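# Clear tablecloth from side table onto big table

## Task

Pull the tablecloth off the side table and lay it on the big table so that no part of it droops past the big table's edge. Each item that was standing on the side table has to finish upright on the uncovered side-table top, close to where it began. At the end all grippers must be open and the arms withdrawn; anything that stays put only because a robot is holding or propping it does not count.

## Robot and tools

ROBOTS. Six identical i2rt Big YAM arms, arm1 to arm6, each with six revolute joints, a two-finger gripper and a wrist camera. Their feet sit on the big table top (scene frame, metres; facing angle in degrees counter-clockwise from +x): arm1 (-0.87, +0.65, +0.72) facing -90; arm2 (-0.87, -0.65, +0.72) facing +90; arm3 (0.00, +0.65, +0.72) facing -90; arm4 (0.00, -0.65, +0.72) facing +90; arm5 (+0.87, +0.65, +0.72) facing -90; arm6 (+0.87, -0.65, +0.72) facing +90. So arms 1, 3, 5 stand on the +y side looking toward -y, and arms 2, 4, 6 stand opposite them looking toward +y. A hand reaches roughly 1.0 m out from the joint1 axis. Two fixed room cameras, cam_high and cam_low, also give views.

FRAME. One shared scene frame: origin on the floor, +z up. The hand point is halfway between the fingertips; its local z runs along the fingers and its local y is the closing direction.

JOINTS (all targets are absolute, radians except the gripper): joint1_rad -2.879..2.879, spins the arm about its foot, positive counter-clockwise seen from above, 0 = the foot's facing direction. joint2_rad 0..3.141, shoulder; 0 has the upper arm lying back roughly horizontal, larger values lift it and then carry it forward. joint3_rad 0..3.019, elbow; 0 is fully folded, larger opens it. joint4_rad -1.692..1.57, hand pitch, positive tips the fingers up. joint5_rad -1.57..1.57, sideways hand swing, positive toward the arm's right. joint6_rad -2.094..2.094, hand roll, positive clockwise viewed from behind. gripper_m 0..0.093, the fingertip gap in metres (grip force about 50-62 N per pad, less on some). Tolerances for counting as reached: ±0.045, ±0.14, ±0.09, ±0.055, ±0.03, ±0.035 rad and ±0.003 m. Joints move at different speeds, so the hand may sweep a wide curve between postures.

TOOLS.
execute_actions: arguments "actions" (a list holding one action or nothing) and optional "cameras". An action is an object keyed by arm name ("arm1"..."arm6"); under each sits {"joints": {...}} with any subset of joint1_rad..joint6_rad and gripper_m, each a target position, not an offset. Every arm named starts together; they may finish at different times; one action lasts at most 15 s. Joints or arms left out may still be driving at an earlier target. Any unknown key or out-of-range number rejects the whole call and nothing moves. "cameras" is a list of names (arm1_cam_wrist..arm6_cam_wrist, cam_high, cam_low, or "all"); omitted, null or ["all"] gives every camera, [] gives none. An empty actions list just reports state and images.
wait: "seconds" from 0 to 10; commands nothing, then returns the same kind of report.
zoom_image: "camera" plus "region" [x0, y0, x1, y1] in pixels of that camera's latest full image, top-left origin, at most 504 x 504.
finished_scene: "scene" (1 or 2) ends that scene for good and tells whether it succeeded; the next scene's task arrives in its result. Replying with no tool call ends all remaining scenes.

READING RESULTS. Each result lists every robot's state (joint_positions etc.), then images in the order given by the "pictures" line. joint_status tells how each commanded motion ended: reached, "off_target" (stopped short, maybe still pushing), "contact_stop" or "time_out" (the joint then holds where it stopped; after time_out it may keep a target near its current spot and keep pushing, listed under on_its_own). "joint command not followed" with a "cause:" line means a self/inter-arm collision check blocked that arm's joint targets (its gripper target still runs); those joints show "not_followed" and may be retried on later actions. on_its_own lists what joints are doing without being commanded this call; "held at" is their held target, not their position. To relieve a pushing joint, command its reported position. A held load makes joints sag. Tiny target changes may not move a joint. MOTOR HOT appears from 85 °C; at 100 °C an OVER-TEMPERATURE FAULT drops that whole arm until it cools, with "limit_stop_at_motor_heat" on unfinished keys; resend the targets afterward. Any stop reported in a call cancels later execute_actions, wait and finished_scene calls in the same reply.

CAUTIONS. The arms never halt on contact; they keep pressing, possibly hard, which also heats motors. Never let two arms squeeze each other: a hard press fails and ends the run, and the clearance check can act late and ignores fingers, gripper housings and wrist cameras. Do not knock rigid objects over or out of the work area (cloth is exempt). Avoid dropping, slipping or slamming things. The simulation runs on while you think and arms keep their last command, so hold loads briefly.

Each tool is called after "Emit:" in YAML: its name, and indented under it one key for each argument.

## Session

Emit:
execute_actions:
  actions: []

Scene clock: 0.00 s.
arm1.joint_positions: joint1_rad=+0.011 joint2_rad=+0.441 joint3_rad=+1.477 joint4_rad=-1.540 joint5_rad=+0.016 joint6_rad=+0.011 gripper_m=+0.095
arm1.joint_status: not commanded
arm1.hand: x=-0.8738 y=+0.5326 z=+1.3540 quat_wxyz=(-0.363, -0.609, -0.608, +0.358) (m; scene frame)
arm2.joint_positions: joint1_rad=+0.005 joint2_rad=+0.436 joint3_rad=+1.463 joint4_rad=-1.545 joint5_rad=+0.016 joint6_rad=+0.012 gripper_m=+0.094
arm2.joint_status: not commanded
arm2.hand: x=-0.8796 y=-0.5321 z=+1.2900 quat_wxyz=(-0.358, +0.617, -0.606, -0.353) (m; scene frame)
arm3.joint_positions: joint1_rad=+0.006 joint2_rad=+0.449 joint3_rad=+1.469 joint4_rad=-1.528 joint5_rad=-0.015 joint6_rad=+0.002 gripper_m=+0.094
arm3.joint_status: not commanded
arm3.hand: x=-0.0021 y=+0.5246 z=+1.2924 quat_wxyz=(-0.358, -0.617, -0.602, +0.359) (m; scene frame)
arm4.joint_positions: joint1_rad=+0.011 joint2_rad=+0.430 joint3_rad=+1.481 joint4_rad=-1.526 joint5_rad=+0.016 joint6_rad=+0.017 gripper_m=+0.095
arm4.joint_status: not commanded
arm4.hand: x=-0.0032 y=-0.5359 z=+1.2898 quat_wxyz=(-0.359, +0.613, -0.594, -0.378) (m; scene frame)
arm5.joint_positions: joint1_rad=-0.012 joint2_rad=+0.426 joint3_rad=+1.468 joint4_rad=-1.529 joint5_rad=+0.015 joint6_rad=+0.009 gripper_m=+0.094
arm5.joint_status: not commanded
arm5.hand: x=+0.8676 y=+0.5391 z=+1.3561 quat_wxyz=(-0.358, -0.616, -0.593, +0.376) (m; scene frame)
arm6.joint_positions: joint1_rad=+0.003 joint2_rad=+0.454 joint3_rad=+1.482 joint4_rad=-1.543 joint5_rad=+0.010 joint6_rad=-0.016 gripper_m=+0.095
arm6.joint_status: not commanded
arm6.hand: x=+0.8676 y=-0.5253 z=+1.3801 quat_wxyz=(-0.356, +0.624, -0.599, -0.354) (m; scene frame)
pictures: arm1_cam_wrist, arm2_cam_wrist, arm3_cam_wrist, arm4_cam_wrist, arm5_cam_wrist, arm6_cam_wrist, cam_high, cam_low
Images, in order (width x height): arm1_cam_wrist 504x504, arm2_cam_wrist 504x504, arm3_cam_wrist 504x504, arm4_cam_wrist 504x504, arm5_cam_wrist 504x504, arm6_cam_wrist 504x504, cam_high 504x504, cam_low 504x504.

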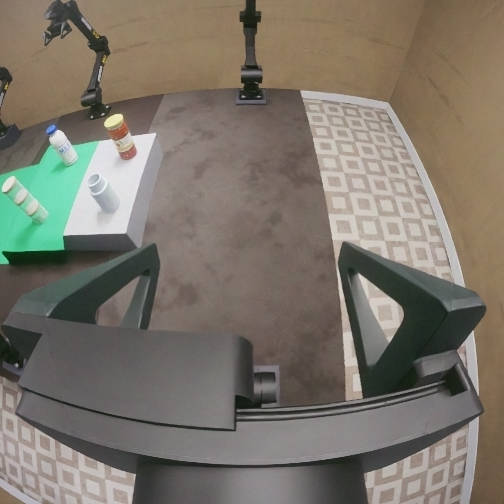

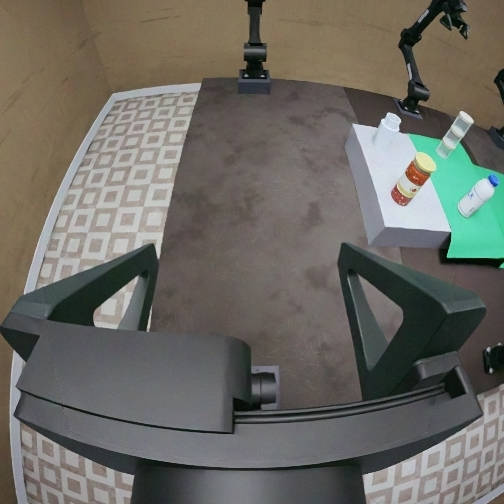

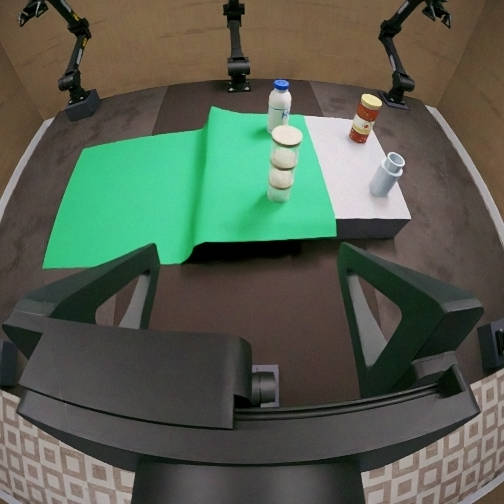

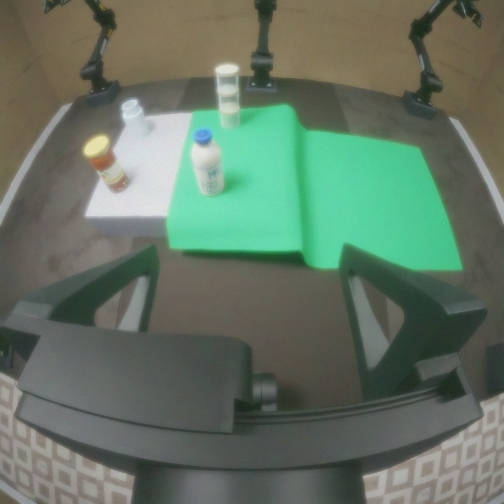

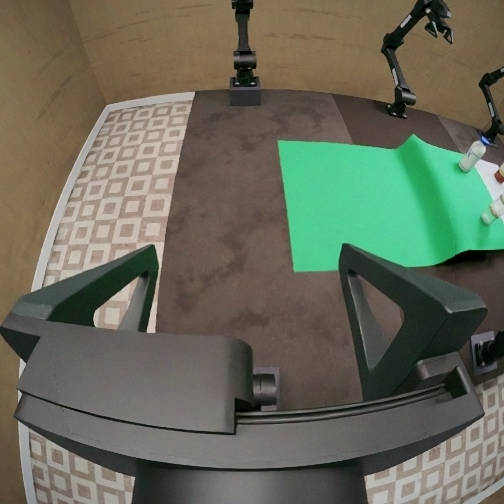

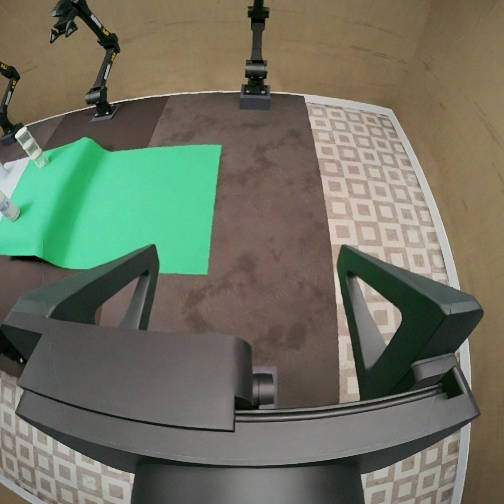

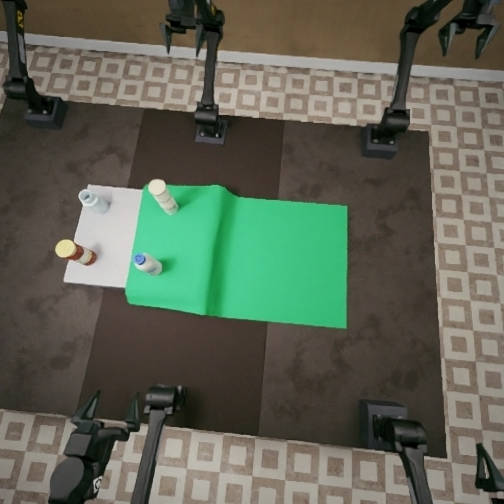

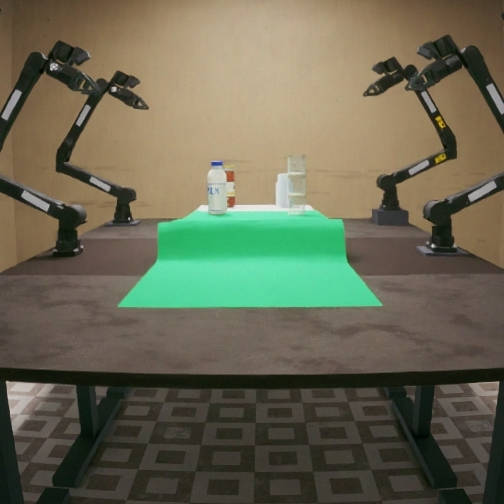

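Emit:
execute_actions:
  actions:
    - {"arm4":{"joints":{"joint1_rad":0.2,"joint2_rad":0.6,"joint3_rad":0.31,"joint4_rad":0.2}},"arm3":{"joints":{"joint1_rad":-0.15,"joint2_rad":0.6,"joint3_rad":0.27,"joint4_rad":0.2}},"arm6":{"joints":{"joint1_rad":0.92,"joint2_rad":1.9,"joint3_rad":1.71,"joint4_rad":-0.8}}}
  cameras: []

Emit:
execute_actions:
  actions:
    - {"arm4":{"joints":{"joint2_rad":0.97,"joint4_rad":0.39}},"arm3":{"joints":{"joint2_rad":0.95,"joint4_rad":0.39}},"arm6":{"joints":{"joint2_rad":2.37,"joint4_rad":-0.58}}}
  cameras: ["arm4_cam_wrist","arm6_cam_wrist","cam_low","arm3_cam_wrist"]

Scene clock: 2.67 s.
arm1.joint_positions: joint1_rad=+0.011 joint2_rad=+0.441 joint3_rad=+1.477 joint4_rad=-1.540 joint5_rad=+0.016 joint6_rad=+0.011 gripper_m=+0.095
arm1.joint_status: not commanded
arm1.hand: x=-0.8738 y=+0.5326 z=+1.3540 quat_wxyz=(-0.363, -0.609, -0.608, +0.358) (m; scene frame)
arm2.joint_positions: joint1_rad=+0.005 joint2_rad=+0.436 joint3_rad=+1.463 joint4_rad=-1.545 joint5_rad=+0.016 joint6_rad=+0.012 gripper_m=+0.094
arm2.joint_status: not commanded
arm2.hand: x=-0.8796 y=-0.5321 z=+1.2900 quat_wxyz=(-0.358, +0.617, -0.606, -0.353) (m; scene frame)
arm3.joint_positions: joint1_rad=-0.146 joint2_rad=+0.605 joint3_rad=+0.269 joint4_rad=+0.180 joint5_rad=-0.015 joint6_rad=+0.002 gripper_m=+0.094
arm3.joint_status: all done
arm3.hand: x=-0.0623 y=+0.3029 z=+0.9680 quat_wxyz=(-0.420, -0.582, -0.489, +0.496) (m; scene frame)
arm4.joint_positions: joint1_rad=+0.193 joint2_rad=+0.608 joint3_rad=+0.306 joint4_rad=+0.174 joint5_rad=+0.016 joint6_rad=+0.017 gripper_m=+0.095
arm4.joint_status: all done
arm4.hand: x=-0.0824 y=-0.3011 z=+0.9782 quat_wxyz=(-0.408, +0.583, -0.472, -0.520) (m; scene frame)
arm5.joint_positions: joint1_rad=-0.012 joint2_rad=+0.426 joint3_rad=+1.468 joint4_rad=-1.529 joint5_rad=+0.015 joint6_rad=+0.009 gripper_m=+0.094
arm5.joint_status: not commanded
arm5.hand: x=+0.8676 y=+0.5391 z=+1.3561 quat_wxyz=(-0.358, -0.616, -0.593, +0.376) (m; scene frame)
arm6.joint_positions: joint1_rad=+0.926 joint2_rad=+1.913 joint3_rad=+1.676 joint4_rad=-0.812 joint5_rad=+0.010 joint6_rad=-0.016 gripper_m=+0.095
arm6.joint_status: all done
arm6.hand: x=+0.2945 y=-0.2387 z=+0.9765 quat_wxyz=(-0.084, +0.923, -0.287, -0.243) (m; scene frame)
pictures: none
No camera images: the call's "cameras" was empty. Leave "cameras" out to get every camera's image.

Scene clock: 4.20 s.
arm1.joint_positions: joint1_rad=+0.011 joint2_rad=+0.441 joint3_rad=+1.477 joint4_rad=-1.540 joint5_rad=+0.016 joint6_rad=+0.011 gripper_m=+0.095
arm1.joint_status: not commanded
arm1.hand: x=-0.8738 y=+0.5326 z=+1.3540 quat_wxyz=(-0.363, -0.609, -0.608, +0.358) (m; scene frame)
arm2.joint_positions: joint1_rad=+0.005 joint2_rad=+0.436 joint3_rad=+1.463 joint4_rad=-1.545 joint5_rad=+0.016 joint6_rad=+0.012 gripper_m=+0.094
arm2.joint_status: not commanded
arm2.hand: x=-0.8796 y=-0.5321 z=+1.2900 quat_wxyz=(-0.358, +0.617, -0.606, -0.353) (m; scene frame)
arm3.joint_positions: joint1_rad=-0.146 joint2_rad=+0.955 joint3_rad=+0.269 joint4_rad=+0.371 joint5_rad=-0.015 joint6_rad=+0.002 gripper_m=+0.094
arm3.joint_status: all done
arm3.hand: x=-0.0687 y=+0.2681 z=+0.8909 quat_wxyz=(-0.381, -0.620, -0.520, +0.447) (m; scene frame)
arm4.joint_positions: joint1_rad=+0.193 joint2_rad=+0.970 joint3_rad=+0.306 joint4_rad=+0.365 joint5_rad=+0.016 joint6_rad=+0.017 gripper_m=+0.095
arm4.joint_status: all done
arm4.hand: x=-0.0922 y=-0.2612 z=+0.8941 quat_wxyz=(-0.367, +0.626, -0.505, -0.467) (m; scene frame)
arm5.joint_positions: joint1_rad=-0.012 joint2_rad=+0.426 joint3_rad=+1.468 joint4_rad=-1.529 joint5_rad=+0.015 joint6_rad=+0.009 gripper_m=+0.094
arm5.joint_status: not commanded
arm5.hand: x=+0.8676 y=+0.5391 z=+1.3561 quat_wxyz=(-0.358, -0.616, -0.593, +0.376) (m; scene frame)
arm6.joint_positions: joint1_rad=+0.926 joint2_rad=+2.324 joint3_rad=+1.720 joint4_rad=-0.571 joint5_rad=+0.011 joint6_rad=-0.014 gripper_m=+0.095
arm6.joint_status: all done
arm6.hand: x=+0.2686 y=-0.2201 z=+0.7311 quat_wxyz=(-0.065, +0.936, -0.293, -0.184) (m; scene frame)
pictures: arm3_cam_wrist, arm4_cam_wrist, arm6_cam_wrist, cam_low
Images, in order (width x height): arm3_cam_wrist 504x504, arm4_cam_wrist 504x504, arm6_cam_wrist 504x504, cam_low 504x504.

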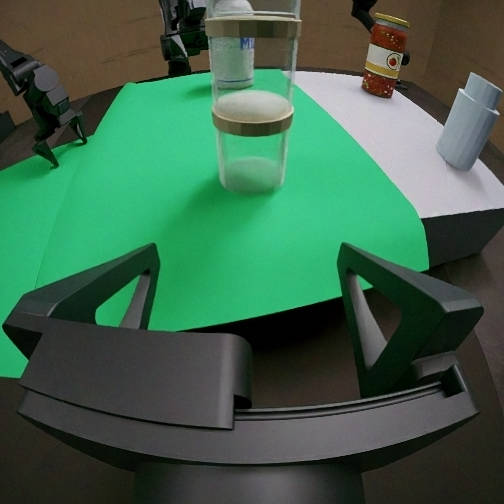

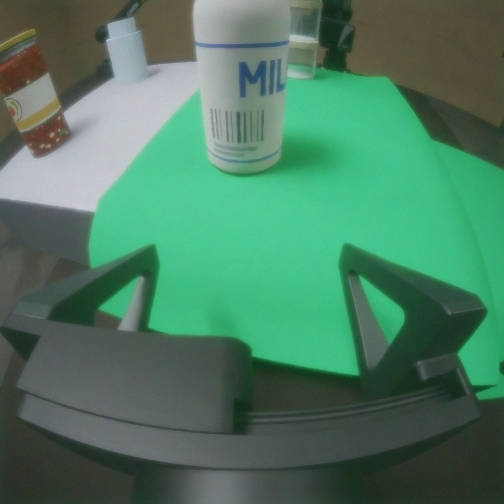

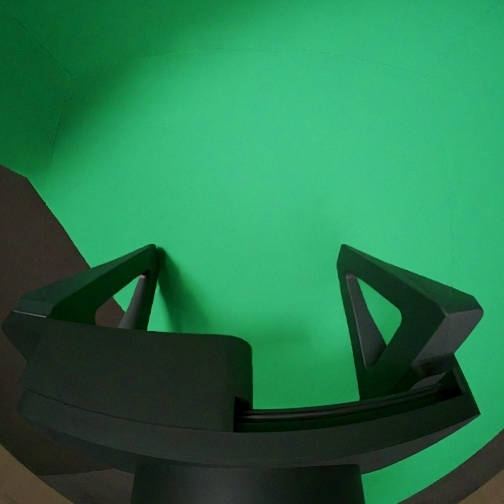

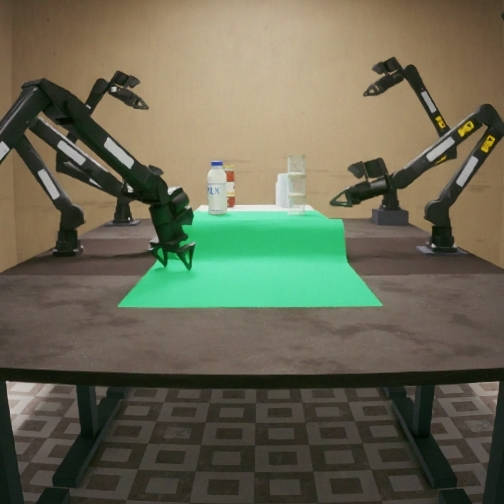

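Emit:
execute_actions:
  actions:
    - {"arm4":{"joints":{"joint1_rad":0.215,"joint2_rad":1.43,"joint3_rad":0.71,"joint4_rad":0.47}},"arm3":{"joints":{"joint2_rad":1.38,"joint3_rad":0.6,"joint4_rad":0.5}},"arm6":{"joints":{"gripper_m":0}}}
  cameras: ["arm4_cam_wrist","arm6_cam_wrist","arm3_cam_wrist"]

Scene clock: 5.97 s.
arm1.joint_positions: joint1_rad=+0.011 joint2_rad=+0.441 joint3_rad=+1.477 joint4_rad=-1.540 joint5_rad=+0.016 joint6_rad=+0.011 gripper_m=+0.095
arm1.joint_status: not commanded
arm1.hand: x=-0.8738 y=+0.5326 z=+1.3540 quat_wxyz=(-0.363, -0.609, -0.608, +0.358) (m; scene frame)
arm2.joint_positions: joint1_rad=+0.005 joint2_rad=+0.436 joint3_rad=+1.463 joint4_rad=-1.545 joint5_rad=+0.016 joint6_rad=+0.012 gripper_m=+0.094
arm2.joint_status: not commanded
arm2.hand: x=-0.8796 y=-0.5321 z=+1.2900 quat_wxyz=(-0.358, +0.617, -0.606, -0.353) (m; scene frame)
arm3.joint_positions: joint1_rad=-0.146 joint2_rad=+1.386 joint3_rad=+0.565 joint4_rad=+0.487 joint5_rad=-0.015 joint6_rad=+0.002 gripper_m=+0.094
arm3.joint_status: all done
arm3.hand: x=-0.0913 y=+0.1466 z=+0.8848 quat_wxyz=(-0.376, -0.625, -0.524, +0.441) (m; scene frame)
arm4.joint_positions: joint1_rad=+0.205 joint2_rad=+1.430 joint3_rad=+0.670 joint4_rad=+0.451 joint5_rad=+0.016 joint6_rad=+0.017 gripper_m=+0.095
arm4.joint_status: all done
arm4.hand: x=-0.1340 y=-0.1195 z=+0.8977 quat_wxyz=(-0.362, +0.631, -0.503, -0.466) (m; scene frame)
arm5.joint_positions: joint1_rad=-0.012 joint2_rad=+0.426 joint3_rad=+1.468 joint4_rad=-1.529 joint5_rad=+0.015 joint6_rad=+0.009 gripper_m=+0.094
arm5.joint_status: not commanded
arm5.hand: x=+0.8676 y=+0.5391 z=+1.3561 quat_wxyz=(-0.358, -0.616, -0.593, +0.376) (m; scene frame)
arm6.joint_positions: joint1_rad=+0.926 joint2_rad=+2.324 joint3_rad=+1.720 joint4_rad=-0.571 joint5_rad=+0.011 joint6_rad=-0.014 gripper_m=+0.001
arm6.joint_status: all done
arm6.hand: x=+0.2686 y=-0.2201 z=+0.7311 quat_wxyz=(-0.065, +0.936, -0.293, -0.184) (m; scene frame)
pictures: arm3_cam_wrist, arm4_cam_wrist, arm6_cam_wrist
Images, in order (width x height): arm3_cam_wrist 504x504, arm4_cam_wrist 504x504, arm6_cam_wrist 504x504.

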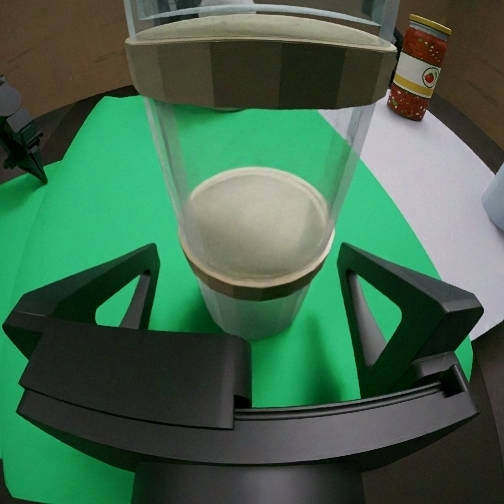

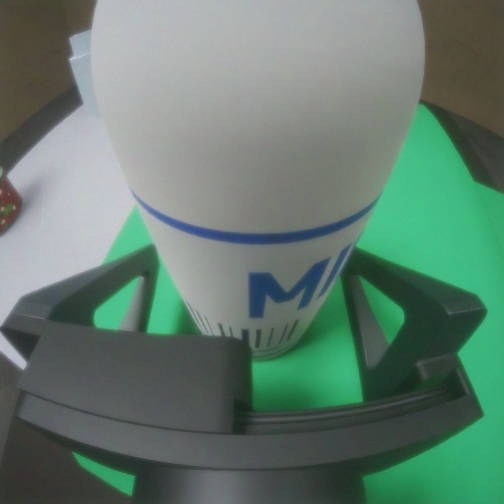

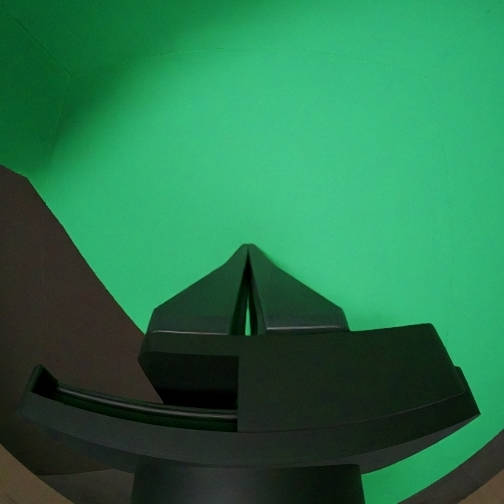

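Emit:
execute_actions:
  actions:
    - {"arm4":{"joints":{"gripper_m":0.04}},"arm3":{"joints":{"joint2_rad":1.415}},"arm6":{"joints":{"gripper_m":0.093,"joint1_rad":1.0,"joint2_rad":2.25}}}
  cameras: []

Emit:
execute_actions:
  actions:
    - {"arm3":{"joints":{"gripper_m":0.03}},"arm6":{"joints":{"joint2_rad":2.43}}}
  cameras: ["arm6_cam_wrist"]

Emit:
execute_actions:
  actions:
    - {"arm3":{"joints":{"joint2_rad":1.3,"joint4_rad":0.4}},"arm4":{"joints":{"joint2_rad":1.32,"joint4_rad":0.36}},"arm6":{"joints":{"gripper_m":0}}}
  cameras: ["arm6_cam_wrist","cam_low","arm3_cam_wrist"]

Scene clock: 7.43 s.
arm1.joint_positions: joint1_rad=+0.011 joint2_rad=+0.441 joint3_rad=+1.477 joint4_rad=-1.540 joint5_rad=+0.016 joint6_rad=+0.011 gripper_m=+0.095
arm1.joint_status: not commanded
arm1.hand: x=-0.8738 y=+0.5326 z=+1.3540 quat_wxyz=(-0.363, -0.609, -0.608, +0.358) (m; scene frame)
arm2.joint_positions: joint1_rad=+0.005 joint2_rad=+0.436 joint3_rad=+1.463 joint4_rad=-1.545 joint5_rad=+0.016 joint6_rad=+0.012 gripper_m=+0.094
arm2.joint_status: not commanded
arm2.hand: x=-0.8796 y=-0.5321 z=+1.2900 quat_wxyz=(-0.358, +0.617, -0.606, -0.353) (m; scene frame)
arm3.joint_positions: joint1_rad=-0.146 joint2_rad=+1.413 joint3_rad=+0.565 joint4_rad=+0.487 joint5_rad=-0.015 joint6_rad=+0.002 gripper_m=+0.094
arm3.joint_status: all done
arm3.hand: x=-0.0914 y=+0.1461 z=+0.8715 quat_wxyz=(-0.368, -0.631, -0.529, +0.432) (m; scene frame)
arm4.joint_positions: joint1_rad=+0.205 joint2_rad=+1.430 joint3_rad=+0.670 joint4_rad=+0.451 joint5_rad=+0.019 joint6_rad=+0.015 gripper_m=+0.066
arm4.joint_status: gripper_m off_target (ended at +0.066, target +0.040)
arm4.hand: x=-0.1335 y=-0.1194 z=+0.8977 quat_wxyz=(-0.363, +0.631, -0.504, -0.465) (m; scene frame)
arm5.joint_positions: joint1_rad=-0.012 joint2_rad=+0.426 joint3_rad=+1.468 joint4_rad=-1.529 joint5_rad=+0.015 joint6_rad=+0.009 gripper_m=+0.094
arm5.joint_status: not commanded
arm5.hand: x=+0.8676 y=+0.5391 z=+1.3561 quat_wxyz=(-0.358, -0.616, -0.593, +0.376) (m; scene frame)
arm6.joint_positions: joint1_rad=+1.008 joint2_rad=+2.264 joint3_rad=+1.702 joint4_rad=-0.576 joint5_rad=+0.011 joint6_rad=-0.014 gripper_m=+0.093
arm6.joint_status: all done
arm6.hand: x=+0.2328 y=-0.2692 z=+0.7662 quat_wxyz=(-0.062, +0.944, -0.253, -0.204) (m; scene frame)
pictures: none
No camera images: the call's "cameras" was empty. Leave "cameras" out to get every camera's image.

Scene clock: 8.53 s.
arm1.joint_positions: joint1_rad=+0.011 joint2_rad=+0.441 joint3_rad=+1.477 joint4_rad=-1.540 joint5_rad=+0.016 joint6_rad=+0.011 gripper_m=+0.095
arm1.joint_status: not commanded
arm1.hand: x=-0.8738 y=+0.5326 z=+1.3540 quat_wxyz=(-0.363, -0.609, -0.608, +0.358) (m; scene frame)
arm2.joint_positions: joint1_rad=+0.005 joint2_rad=+0.436 joint3_rad=+1.463 joint4_rad=-1.545 joint5_rad=+0.016 joint6_rad=+0.012 gripper_m=+0.094
arm2.joint_status: not commanded
arm2.hand: x=-0.8796 y=-0.5321 z=+1.2900 quat_wxyz=(-0.358, +0.617, -0.606, -0.353) (m; scene frame)
arm3.joint_positions: joint1_rad=-0.147 joint2_rad=+1.413 joint3_rad=+0.565 joint4_rad=+0.487 joint5_rad=-0.013 joint6_rad=+0.001 gripper_m=+0.058
arm3.joint_status: gripper_m off_target (ended at +0.058, target +0.030)
arm3.hand: x=-0.0923 y=+0.1463 z=+0.8715 quat_wxyz=(-0.367, -0.631, -0.528, +0.433) (m; scene frame)
arm4.joint_positions: joint1_rad=+0.205 joint2_rad=+1.430 joint3_rad=+0.670 joint4_rad=+0.451 joint5_rad=+0.019 joint6_rad=+0.015 gripper_m=+0.066
arm4.joint_status: not commanded
arm4.hand: x=-0.1335 y=-0.1194 z=+0.8977 quat_wxyz=(-0.363, +0.631, -0.504, -0.465) (m; scene frame)
arm5.joint_positions: joint1_rad=-0.012 joint2_rad=+0.426 joint3_rad=+1.468 joint4_rad=-1.529 joint5_rad=+0.015 joint6_rad=+0.009 gripper_m=+0.094
arm5.joint_status: not commanded
arm5.hand: x=+0.8676 y=+0.5391 z=+1.3561 quat_wxyz=(-0.358, -0.616, -0.593, +0.376) (m; scene frame)
arm6.joint_positions: joint1_rad=+1.008 joint2_rad=+2.332 joint3_rad=+1.729 joint4_rad=-0.569 joint5_rad=+0.012 joint6_rad=-0.014 gripper_m=+0.093
arm6.joint_status: all done
arm6.hand: x=+0.2332 y=-0.2693 z=+0.7293 quat_wxyz=(-0.058, +0.947, -0.254, -0.188) (m; scene frame)
pictures: arm6_cam_wrist
Images, in order (width x height): arm6_cam_wrist 504x504.

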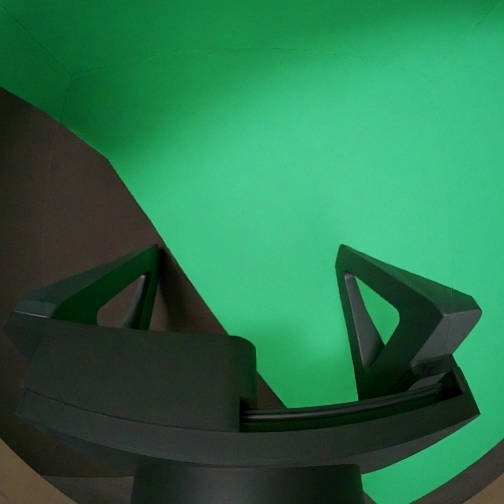

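Scene clock: 9.47 s.
arm1.joint_positions: joint1_rad=+0.011 joint2_rad=+0.441 joint3_rad=+1.477 joint4_rad=-1.540 joint5_rad=+0.016 joint6_rad=+0.011 gripper_m=+0.095
arm1.joint_status: not commanded
arm1.hand: x=-0.8738 y=+0.5326 z=+1.3540 quat_wxyz=(-0.363, -0.609, -0.608, +0.358) (m; scene frame)
arm2.joint_positions: joint1_rad=+0.005 joint2_rad=+0.436 joint3_rad=+1.463 joint4_rad=-1.545 joint5_rad=+0.016 joint6_rad=+0.012 gripper_m=+0.094
arm2.joint_status: not commanded
arm2.hand: x=-0.8796 y=-0.5321 z=+1.2900 quat_wxyz=(-0.358, +0.617, -0.606, -0.353) (m; scene frame)
arm3.joint_positions: joint1_rad=-0.147 joint2_rad=+1.324 joint3_rad=+0.565 joint4_rad=+0.389 joint5_rad=-0.013 joint6_rad=+0.001 gripper_m=+0.058
arm3.joint_status: all done
arm3.hand: x=-0.0904 y=+0.1566 z=+0.8922 quat_wxyz=(-0.365, -0.633, -0.530, +0.430) (m; scene frame)
arm4.joint_positions: joint1_rad=+0.205 joint2_rad=+1.364 joint3_rad=+0.670 joint4_rad=+0.347 joint5_rad=+0.019 joint6_rad=+0.015 gripper_m=+0.066
arm4.joint_status: all done
arm4.hand: x=-0.1306 y=-0.1307 z=+0.9078 quat_wxyz=(-0.354, +0.640, -0.510, -0.453) (m; scene frame)
arm5.joint_positions: joint1_rad=-0.012 joint2_rad=+0.426 joint3_rad=+1.468 joint4_rad=-1.529 joint5_rad=+0.015 joint6_rad=+0.009 gripper_m=+0.094
arm5.joint_status: not commanded
arm5.hand: x=+0.8676 y=+0.5391 z=+1.3561 quat_wxyz=(-0.358, -0.616, -0.593, +0.376) (m; scene frame)
arm6.joint_positions: joint1_rad=+1.004 joint2_rad=+2.332 joint3_rad=+1.731 joint4_rad=-0.566 joint5_rad=+0.010 joint6_rad=-0.030 gripper_m=+0.001
arm6.joint_status: all done
arm6.hand: x=+0.2332 y=-0.2661 z=+0.7305 quat_wxyz=(-0.059, +0.948, -0.248, -0.190) (m; scene frame)
pictures: arm3_cam_wrist, arm6_cam_wrist, cam_low
Images, in order (width x height): arm3_cam_wrist 504x504, arm6_cam_wrist 504x504, cam_low 504x504.

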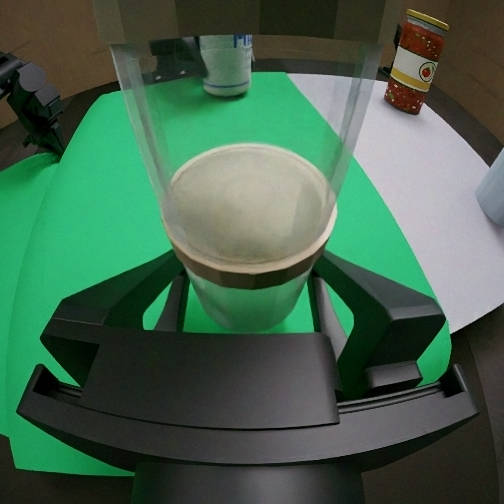

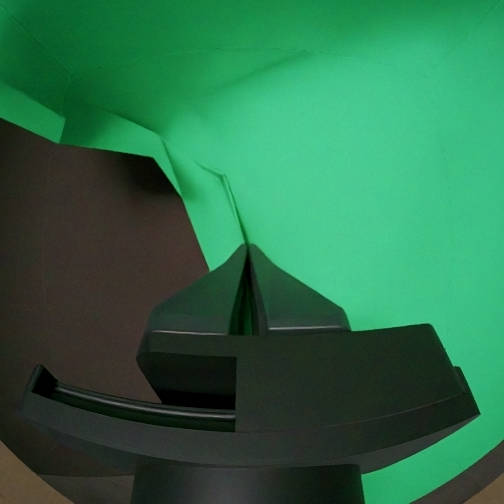

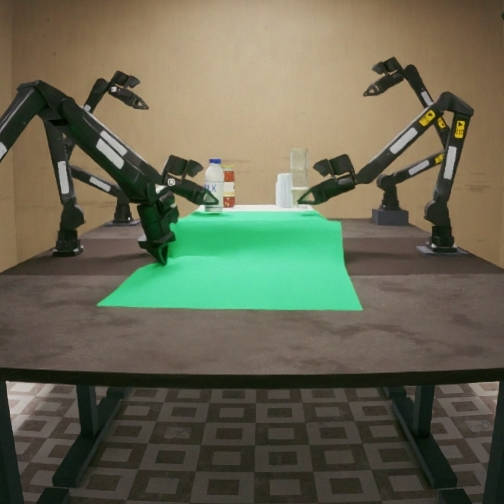

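Emit:
execute_actions:
  actions:
    - {"arm4":{"joints":{"joint4_rad":0.41}},"arm6":{"joints":{"joint1_rad":0.12,"joint2_rad":2.17}}}
  cameras: ["cam_low","cam_high"]

Scene clock: 11.53 s.
arm1.joint_positions: joint1_rad=+0.011 joint2_rad=+0.441 joint3_rad=+1.477 joint4_rad=-1.540 joint5_rad=+0.016 joint6_rad=+0.011 gripper_m=+0.095
arm1.joint_status: not commanded
arm1.hand: x=-0.8738 y=+0.5326 z=+1.3540 quat_wxyz=(-0.363, -0.609, -0.608, +0.358) (m; scene frame)
arm2.joint_positions: joint1_rad=+0.005 joint2_rad=+0.436 joint3_rad=+1.463 joint4_rad=-1.545 joint5_rad=+0.016 joint6_rad=+0.012 gripper_m=+0.094
arm2.joint_status: not commanded
arm2.hand: x=-0.8796 y=-0.5321 z=+1.2900 quat_wxyz=(-0.358, +0.617, -0.606, -0.353) (m; scene frame)
arm3.joint_positions: joint1_rad=-0.147 joint2_rad=+1.324 joint3_rad=+0.565 joint4_rad=+0.389 joint5_rad=-0.013 joint6_rad=+0.001 gripper_m=+0.058
arm3.joint_status: not commanded
arm3.hand: x=-0.0904 y=+0.1566 z=+0.8922 quat_wxyz=(-0.365, -0.633, -0.530, +0.430) (m; scene frame)
arm4.joint_positions: joint1_rad=+0.205 joint2_rad=+1.364 joint3_rad=+0.670 joint4_rad=+0.353 joint5_rad=+0.019 joint6_rad=+0.015 gripper_m=+0.066
arm4.joint_status: joint4_rad time_out (moved +0.006 of +0.063)
arm4.on_its_own: joint4_rad reads +0.353 and still pushes toward +0.410 since a time_out
arm4.hand: x=-0.1307 y=-0.1302 z=+0.9093 quat_wxyz=(-0.356, +0.638, -0.509, -0.455) (m; scene frame)
arm5.joint_positions: joint1_rad=-0.012 joint2_rad=+0.426 joint3_rad=+1.468 joint4_rad=-1.529 joint5_rad=+0.015 joint6_rad=+0.009 gripper_m=+0.094
arm5.joint_status: not commanded
arm5.hand: x=+0.8676 y=+0.5391 z=+1.3561 quat_wxyz=(-0.358, -0.616, -0.593, +0.376) (m; scene frame)
arm6.joint_positions: joint1_rad=+0.127 joint2_rad=+2.170 joint3_rad=+1.702 joint4_rad=-0.577 joint5_rad=+0.011 joint6_rad=-0.025 gripper_m=+0.001
arm6.joint_status: all done
arm6.hand: x=+0.7559 y=+0.0971 z=+0.8339 quat_wxyz=(-0.175, +0.741, -0.620, -0.190) (m; scene frame)
pictures: cam_high, cam_low
Images, in order (width x height): cam_high 504x504, cam_low 504x504.

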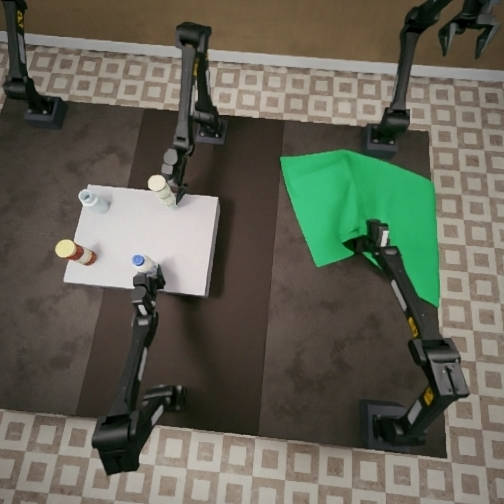

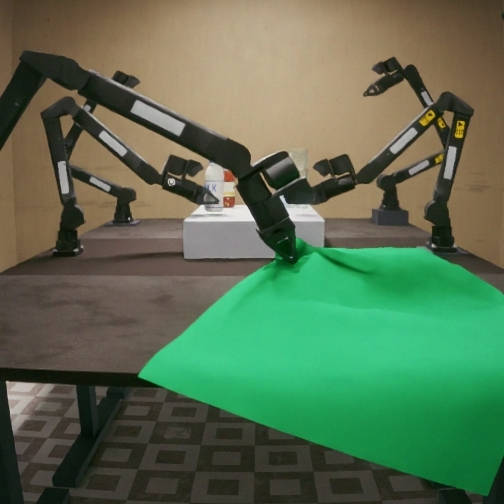

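Emit:
execute_actions:
  actions:
    - {"arm4":{"joints":{"joint2_rad":1.43,"joint4_rad":0.5}},"arm3":{"joints":{"joint2_rad":1.41,"joint4_rad":0.51}},"arm6":{"joints":{"joint1_rad":0.5}}}
  cameras: ["cam_low","cam_high"]

Scene clock: 13.37 s.
arm1.joint_positions: joint1_rad=+0.011 joint2_rad=+0.441 joint3_rad=+1.477 joint4_rad=-1.540 joint5_rad=+0.016 joint6_rad=+0.011 gripper_m=+0.095
arm1.joint_status: not commanded
arm1.hand: x=-0.8738 y=+0.5326 z=+1.3540 quat_wxyz=(-0.363, -0.609, -0.608, +0.358) (m; scene frame)
arm2.joint_positions: joint1_rad=+0.005 joint2_rad=+0.436 joint3_rad=+1.463 joint4_rad=-1.545 joint5_rad=+0.016 joint6_rad=+0.012 gripper_m=+0.094
arm2.joint_status: not commanded
arm2.hand: x=-0.8796 y=-0.5321 z=+1.2900 quat_wxyz=(-0.358, +0.617, -0.606, -0.353) (m; scene frame)
arm3.joint_positions: joint1_rad=-0.147 joint2_rad=+1.414 joint3_rad=+0.565 joint4_rad=+0.485 joint5_rad=-0.013 joint6_rad=+0.001 gripper_m=+0.058
arm3.joint_status: all done
arm3.hand: x=-0.0923 y=+0.1461 z=+0.8710 quat_wxyz=(-0.367, -0.632, -0.529, +0.432) (m; scene frame)
arm4.joint_positions: joint1_rad=+0.205 joint2_rad=+1.435 joint3_rad=+0.670 joint4_rad=+0.463 joint5_rad=+0.018 joint6_rad=+0.015 gripper_m=+0.066
arm4.joint_status: all done
arm4.hand: x=-0.1342 y=-0.1183 z=+0.8979 quat_wxyz=(-0.365, +0.630, -0.502, -0.467) (m; scene frame)
arm5.joint_positions: joint1_rad=-0.012 joint2_rad=+0.426 joint3_rad=+1.468 joint4_rad=-1.529 joint5_rad=+0.015 joint6_rad=+0.009 gripper_m=+0.094
arm5.joint_status: not commanded
arm5.hand: x=+0.8676 y=+0.5391 z=+1.3561 quat_wxyz=(-0.358, -0.616, -0.593, +0.376) (m; scene frame)
arm6.joint_positions: joint1_rad=+0.493 joint2_rad=+2.170 joint3_rad=+1.702 joint4_rad=-0.577 joint5_rad=+0.007 joint6_rad=-0.020 gripper_m=+0.001
arm6.joint_status: all done
arm6.hand: x=+0.4958 y=+0.0066 z=+0.8339 quat_wxyz=(-0.134, +0.840, -0.477, -0.220) (m; scene frame)
pictures: cam_high, cam_low
Images, in order (width x height): cam_high 504x504, cam_low 504x504.

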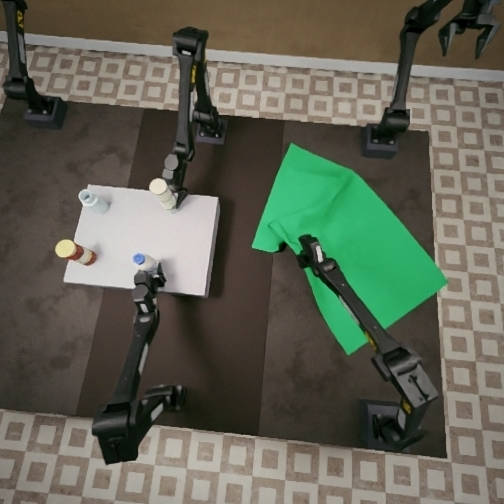

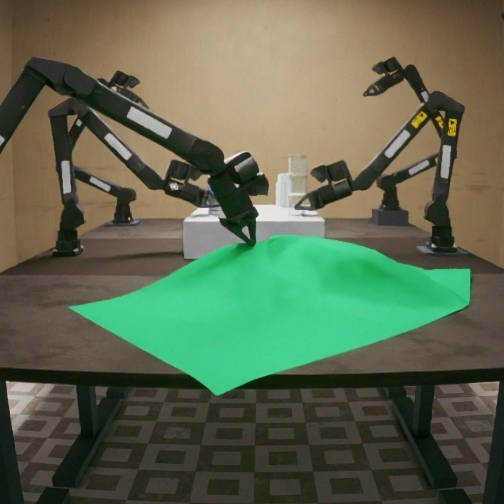

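Emit:
execute_actions:
  actions:
    - {"arm4":{"joints":{"gripper_m":0.093}},"arm3":{"joints":{"gripper_m":0.093}},"arm6":{"joints":{"joint1_rad":0.7}}}
  cameras: ["cam_high"]

Emit:
execute_actions:
  actions:
    - {"arm4":{"joints":{"joint2_rad":0.9,"joint3_rad":0.33,"joint4_rad":0.39}},"arm3":{"joints":{"joint2_rad":0.88,"joint3_rad":0.27,"joint4_rad":0.39}},"arm6":{"joints":{"gripper_m":0.09}}}
  cameras: []

Emit:
execute_actions:
  actions:
    - {"arm6":{"joints":{"joint2_rad":1.4}},"arm4":{"joints":{"joint2_rad":0.5}},"arm3":{"joints":{"joint2_rad":0.5}}}
  cameras: ["cam_low","cam_high"]

Scene clock: 15.90 s.
arm1.joint_positions: joint1_rad=+0.011 joint2_rad=+0.441 joint3_rad=+1.477 joint4_rad=-1.540 joint5_rad=+0.016 joint6_rad=+0.011 gripper_m=+0.095
arm1.joint_status: not commanded
arm1.hand: x=-0.8738 y=+0.5326 z=+1.3540 quat_wxyz=(-0.363, -0.609, -0.608, +0.358) (m; scene frame)
arm2.joint_positions: joint1_rad=+0.005 joint2_rad=+0.436 joint3_rad=+1.463 joint4_rad=-1.545 joint5_rad=+0.016 joint6_rad=+0.012 gripper_m=+0.094
arm2.joint_status: not commanded
arm2.hand: x=-0.8796 y=-0.5321 z=+1.2900 quat_wxyz=(-0.358, +0.617, -0.606, -0.353) (m; scene frame)
arm3.joint_positions: joint1_rad=-0.147 joint2_rad=+1.414 joint3_rad=+0.565 joint4_rad=+0.491 joint5_rad=-0.013 joint6_rad=+0.001 gripper_m=+0.093
arm3.joint_status: all done
arm3.hand: x=-0.0924 y=+0.1456 z=+0.8723 quat_wxyz=(-0.369, -0.630, -0.528, +0.434) (m; scene frame)
arm4.joint_positions: joint1_rad=+0.205 joint2_rad=+1.435 joint3_rad=+0.670 joint4_rad=+0.475 joint5_rad=+0.018 joint6_rad=+0.015 gripper_m=+0.093
arm4.joint_status: all done
arm4.hand: x=-0.1344 y=-0.1175 z=+0.9006 quat_wxyz=(-0.368, +0.627, -0.500, -0.471) (m; scene frame)
arm5.joint_positions: joint1_rad=-0.012 joint2_rad=+0.426 joint3_rad=+1.468 joint4_rad=-1.529 joint5_rad=+0.015 joint6_rad=+0.009 gripper_m=+0.094
arm5.joint_status: not commanded
arm5.hand: x=+0.8676 y=+0.5391 z=+1.3561 quat_wxyz=(-0.358, -0.616, -0.593, +0.376) (m; scene frame)
arm6.joint_positions: joint1_rad=+0.702 joint2_rad=+2.170 joint3_rad=+1.702 joint4_rad=-0.577 joint5_rad=+0.009 joint6_rad=-0.020 gripper_m=+0.001
arm6.joint_status: all done
arm6.hand: x=+0.3680 y=-0.0850 z=+0.8340 quat_wxyz=(-0.111, +0.885, -0.387, -0.233) (m; scene frame)
pictures: cam_high
Images, in order (width x height): cam_high 504x504.

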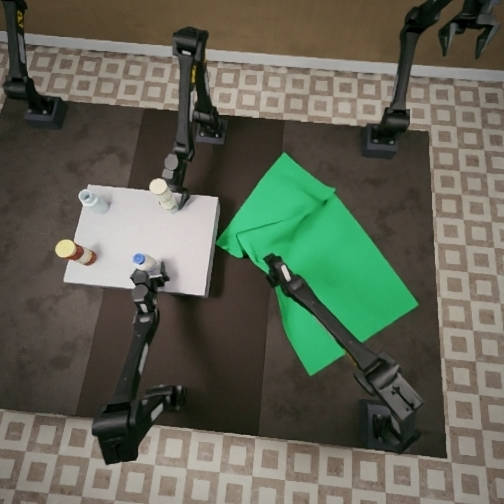

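Scene clock: 17.10 s.
arm1.joint_positions: joint1_rad=+0.011 joint2_rad=+0.441 joint3_rad=+1.477 joint4_rad=-1.540 joint5_rad=+0.016 joint6_rad=+0.011 gripper_m=+0.095
arm1.joint_status: not commanded
arm1.hand: x=-0.8738 y=+0.5326 z=+1.3540 quat_wxyz=(-0.363, -0.609, -0.608, +0.358) (m; scene frame)
arm2.joint_positions: joint1_rad=+0.005 joint2_rad=+0.436 joint3_rad=+1.463 joint4_rad=-1.545 joint5_rad=+0.016 joint6_rad=+0.012 gripper_m=+0.094
arm2.joint_status: not commanded
arm2.hand: x=-0.8796 y=-0.5321 z=+1.2900 quat_wxyz=(-0.358, +0.617, -0.606, -0.353) (m; scene frame)
arm3.joint_positions: joint1_rad=-0.147 joint2_rad=+0.878 joint3_rad=+0.270 joint4_rad=+0.392 joint5_rad=-0.013 joint6_rad=+0.001 gripper_m=+0.093
arm3.joint_status: all done
arm3.hand: x=-0.0692 y=+0.2700 z=+0.9249 quat_wxyz=(-0.405, -0.597, -0.501, +0.478) (m; scene frame)
arm4.joint_positions: joint1_rad=+0.205 joint2_rad=+0.904 joint3_rad=+0.330 joint4_rad=+0.399 joint5_rad=+0.018 joint6_rad=+0.015 gripper_m=+0.093
arm4.joint_status: all done
arm4.hand: x=-0.0978 y=-0.2582 z=+0.9403 quat_wxyz=(-0.395, +0.599, -0.478, -0.507) (m; scene frame)
arm5.joint_positions: joint1_rad=-0.012 joint2_rad=+0.426 joint3_rad=+1.468 joint4_rad=-1.529 joint5_rad=+0.015 joint6_rad=+0.009 gripper_m=+0.094
arm5.joint_status: not commanded
arm5.hand: x=+0.8676 y=+0.5391 z=+1.3561 quat_wxyz=(-0.358, -0.616, -0.593, +0.376) (m; scene frame)
arm6.joint_positions: joint1_rad=+0.702 joint2_rad=+2.170 joint3_rad=+1.702 joint4_rad=-0.577 joint5_rad=+0.009 joint6_rad=-0.020 gripper_m=+0.090
arm6.joint_status: all done
arm6.hand: x=+0.3680 y=-0.0850 z=+0.8340 quat_wxyz=(-0.111, +0.885, -0.387, -0.233) (m; scene frame)
pictures: none
No camera images: the call's "cameras" was empty. Leave "cameras" out to get every camera's image.

Scene clock: 18.93 s.
arm1.joint_positions: joint1_rad=+0.011 joint2_rad=+0.441 joint3_rad=+1.477 joint4_rad=-1.540 joint5_rad=+0.016 joint6_rad=+0.011 gripper_m=+0.095
arm1.joint_status: not commanded
arm1.hand: x=-0.8738 y=+0.5326 z=+1.3540 quat_wxyz=(-0.363, -0.609, -0.608, +0.358) (m; scene frame)
arm2.joint_positions: joint1_rad=+0.005 joint2_rad=+0.436 joint3_rad=+1.463 joint4_rad=-1.545 joint5_rad=+0.016 joint6_rad=+0.012 gripper_m=+0.094
arm2.joint_status: not commanded
arm2.hand: x=-0.8796 y=-0.5321 z=+1.2900 quat_wxyz=(-0.358, +0.617, -0.606, -0.353) (m; scene frame)
arm3.joint_positions: joint1_rad=-0.147 joint2_rad=+0.496 joint3_rad=+0.270 joint4_rad=+0.392 joint5_rad=-0.013 joint6_rad=+0.001 gripper_m=+0.093
arm3.joint_status: all done
arm3.hand: x=-0.0601 y=+0.3192 z=+1.0560 quat_wxyz=(-0.491, -0.494, -0.416, +0.584) (m; scene frame)
arm4.joint_positions: joint1_rad=+0.205 joint2_rad=+0.500 joint3_rad=+0.330 joint4_rad=+0.397 joint5_rad=+0.018 joint6_rad=+0.015 gripper_m=+0.093
arm4.joint_status: all done
arm4.hand: x=-0.0813 y=-0.3218 z=+1.0828 quat_wxyz=(-0.479, +0.485, -0.390, -0.619) (m; scene frame)
arm5.joint_positions: joint1_rad=-0.012 joint2_rad=+0.426 joint3_rad=+1.468 joint4_rad=-1.529 joint5_rad=+0.015 joint6_rad=+0.009 gripper_m=+0.094
arm5.joint_status: not commanded
arm5.hand: x=+0.8676 y=+0.5391 z=+1.3561 quat_wxyz=(-0.358, -0.616, -0.593, +0.376) (m; scene frame)
arm6.joint_positions: joint1_rad=+0.702 joint2_rad=+1.411 joint3_rad=+1.694 joint4_rad=-0.580 joint5_rad=+0.009 joint6_rad=-0.020 gripper_m=+0.090
arm6.joint_status: all done
arm6.hand: x=+0.4505 y=-0.1765 z=+1.3649 quat_wxyz=(-0.251, +0.737, -0.324, -0.538) (m; scene frame)
pictures: cam_high, cam_low
Images, in order (width x height): cam_high 504x504, cam_low 504x504.

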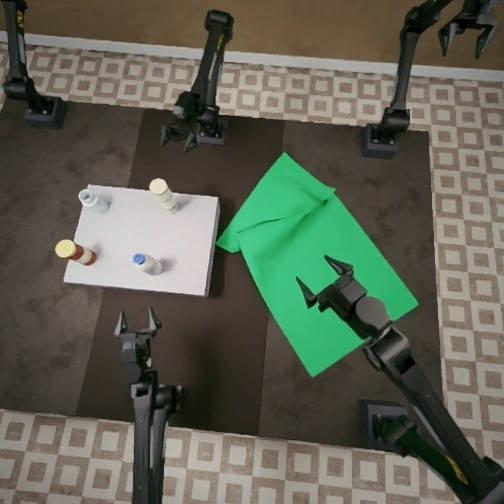

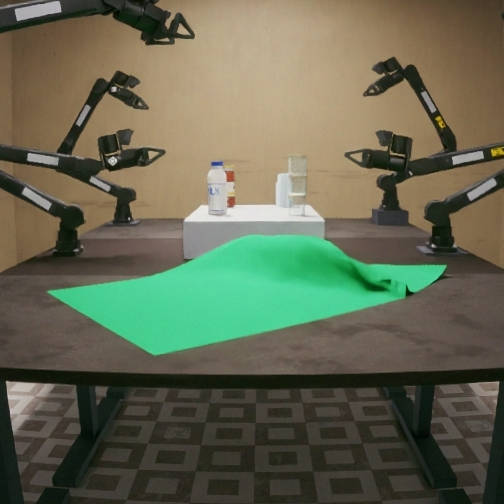

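Emit:
finished_scene:
  scene: 2

The scene is finished: the task was done.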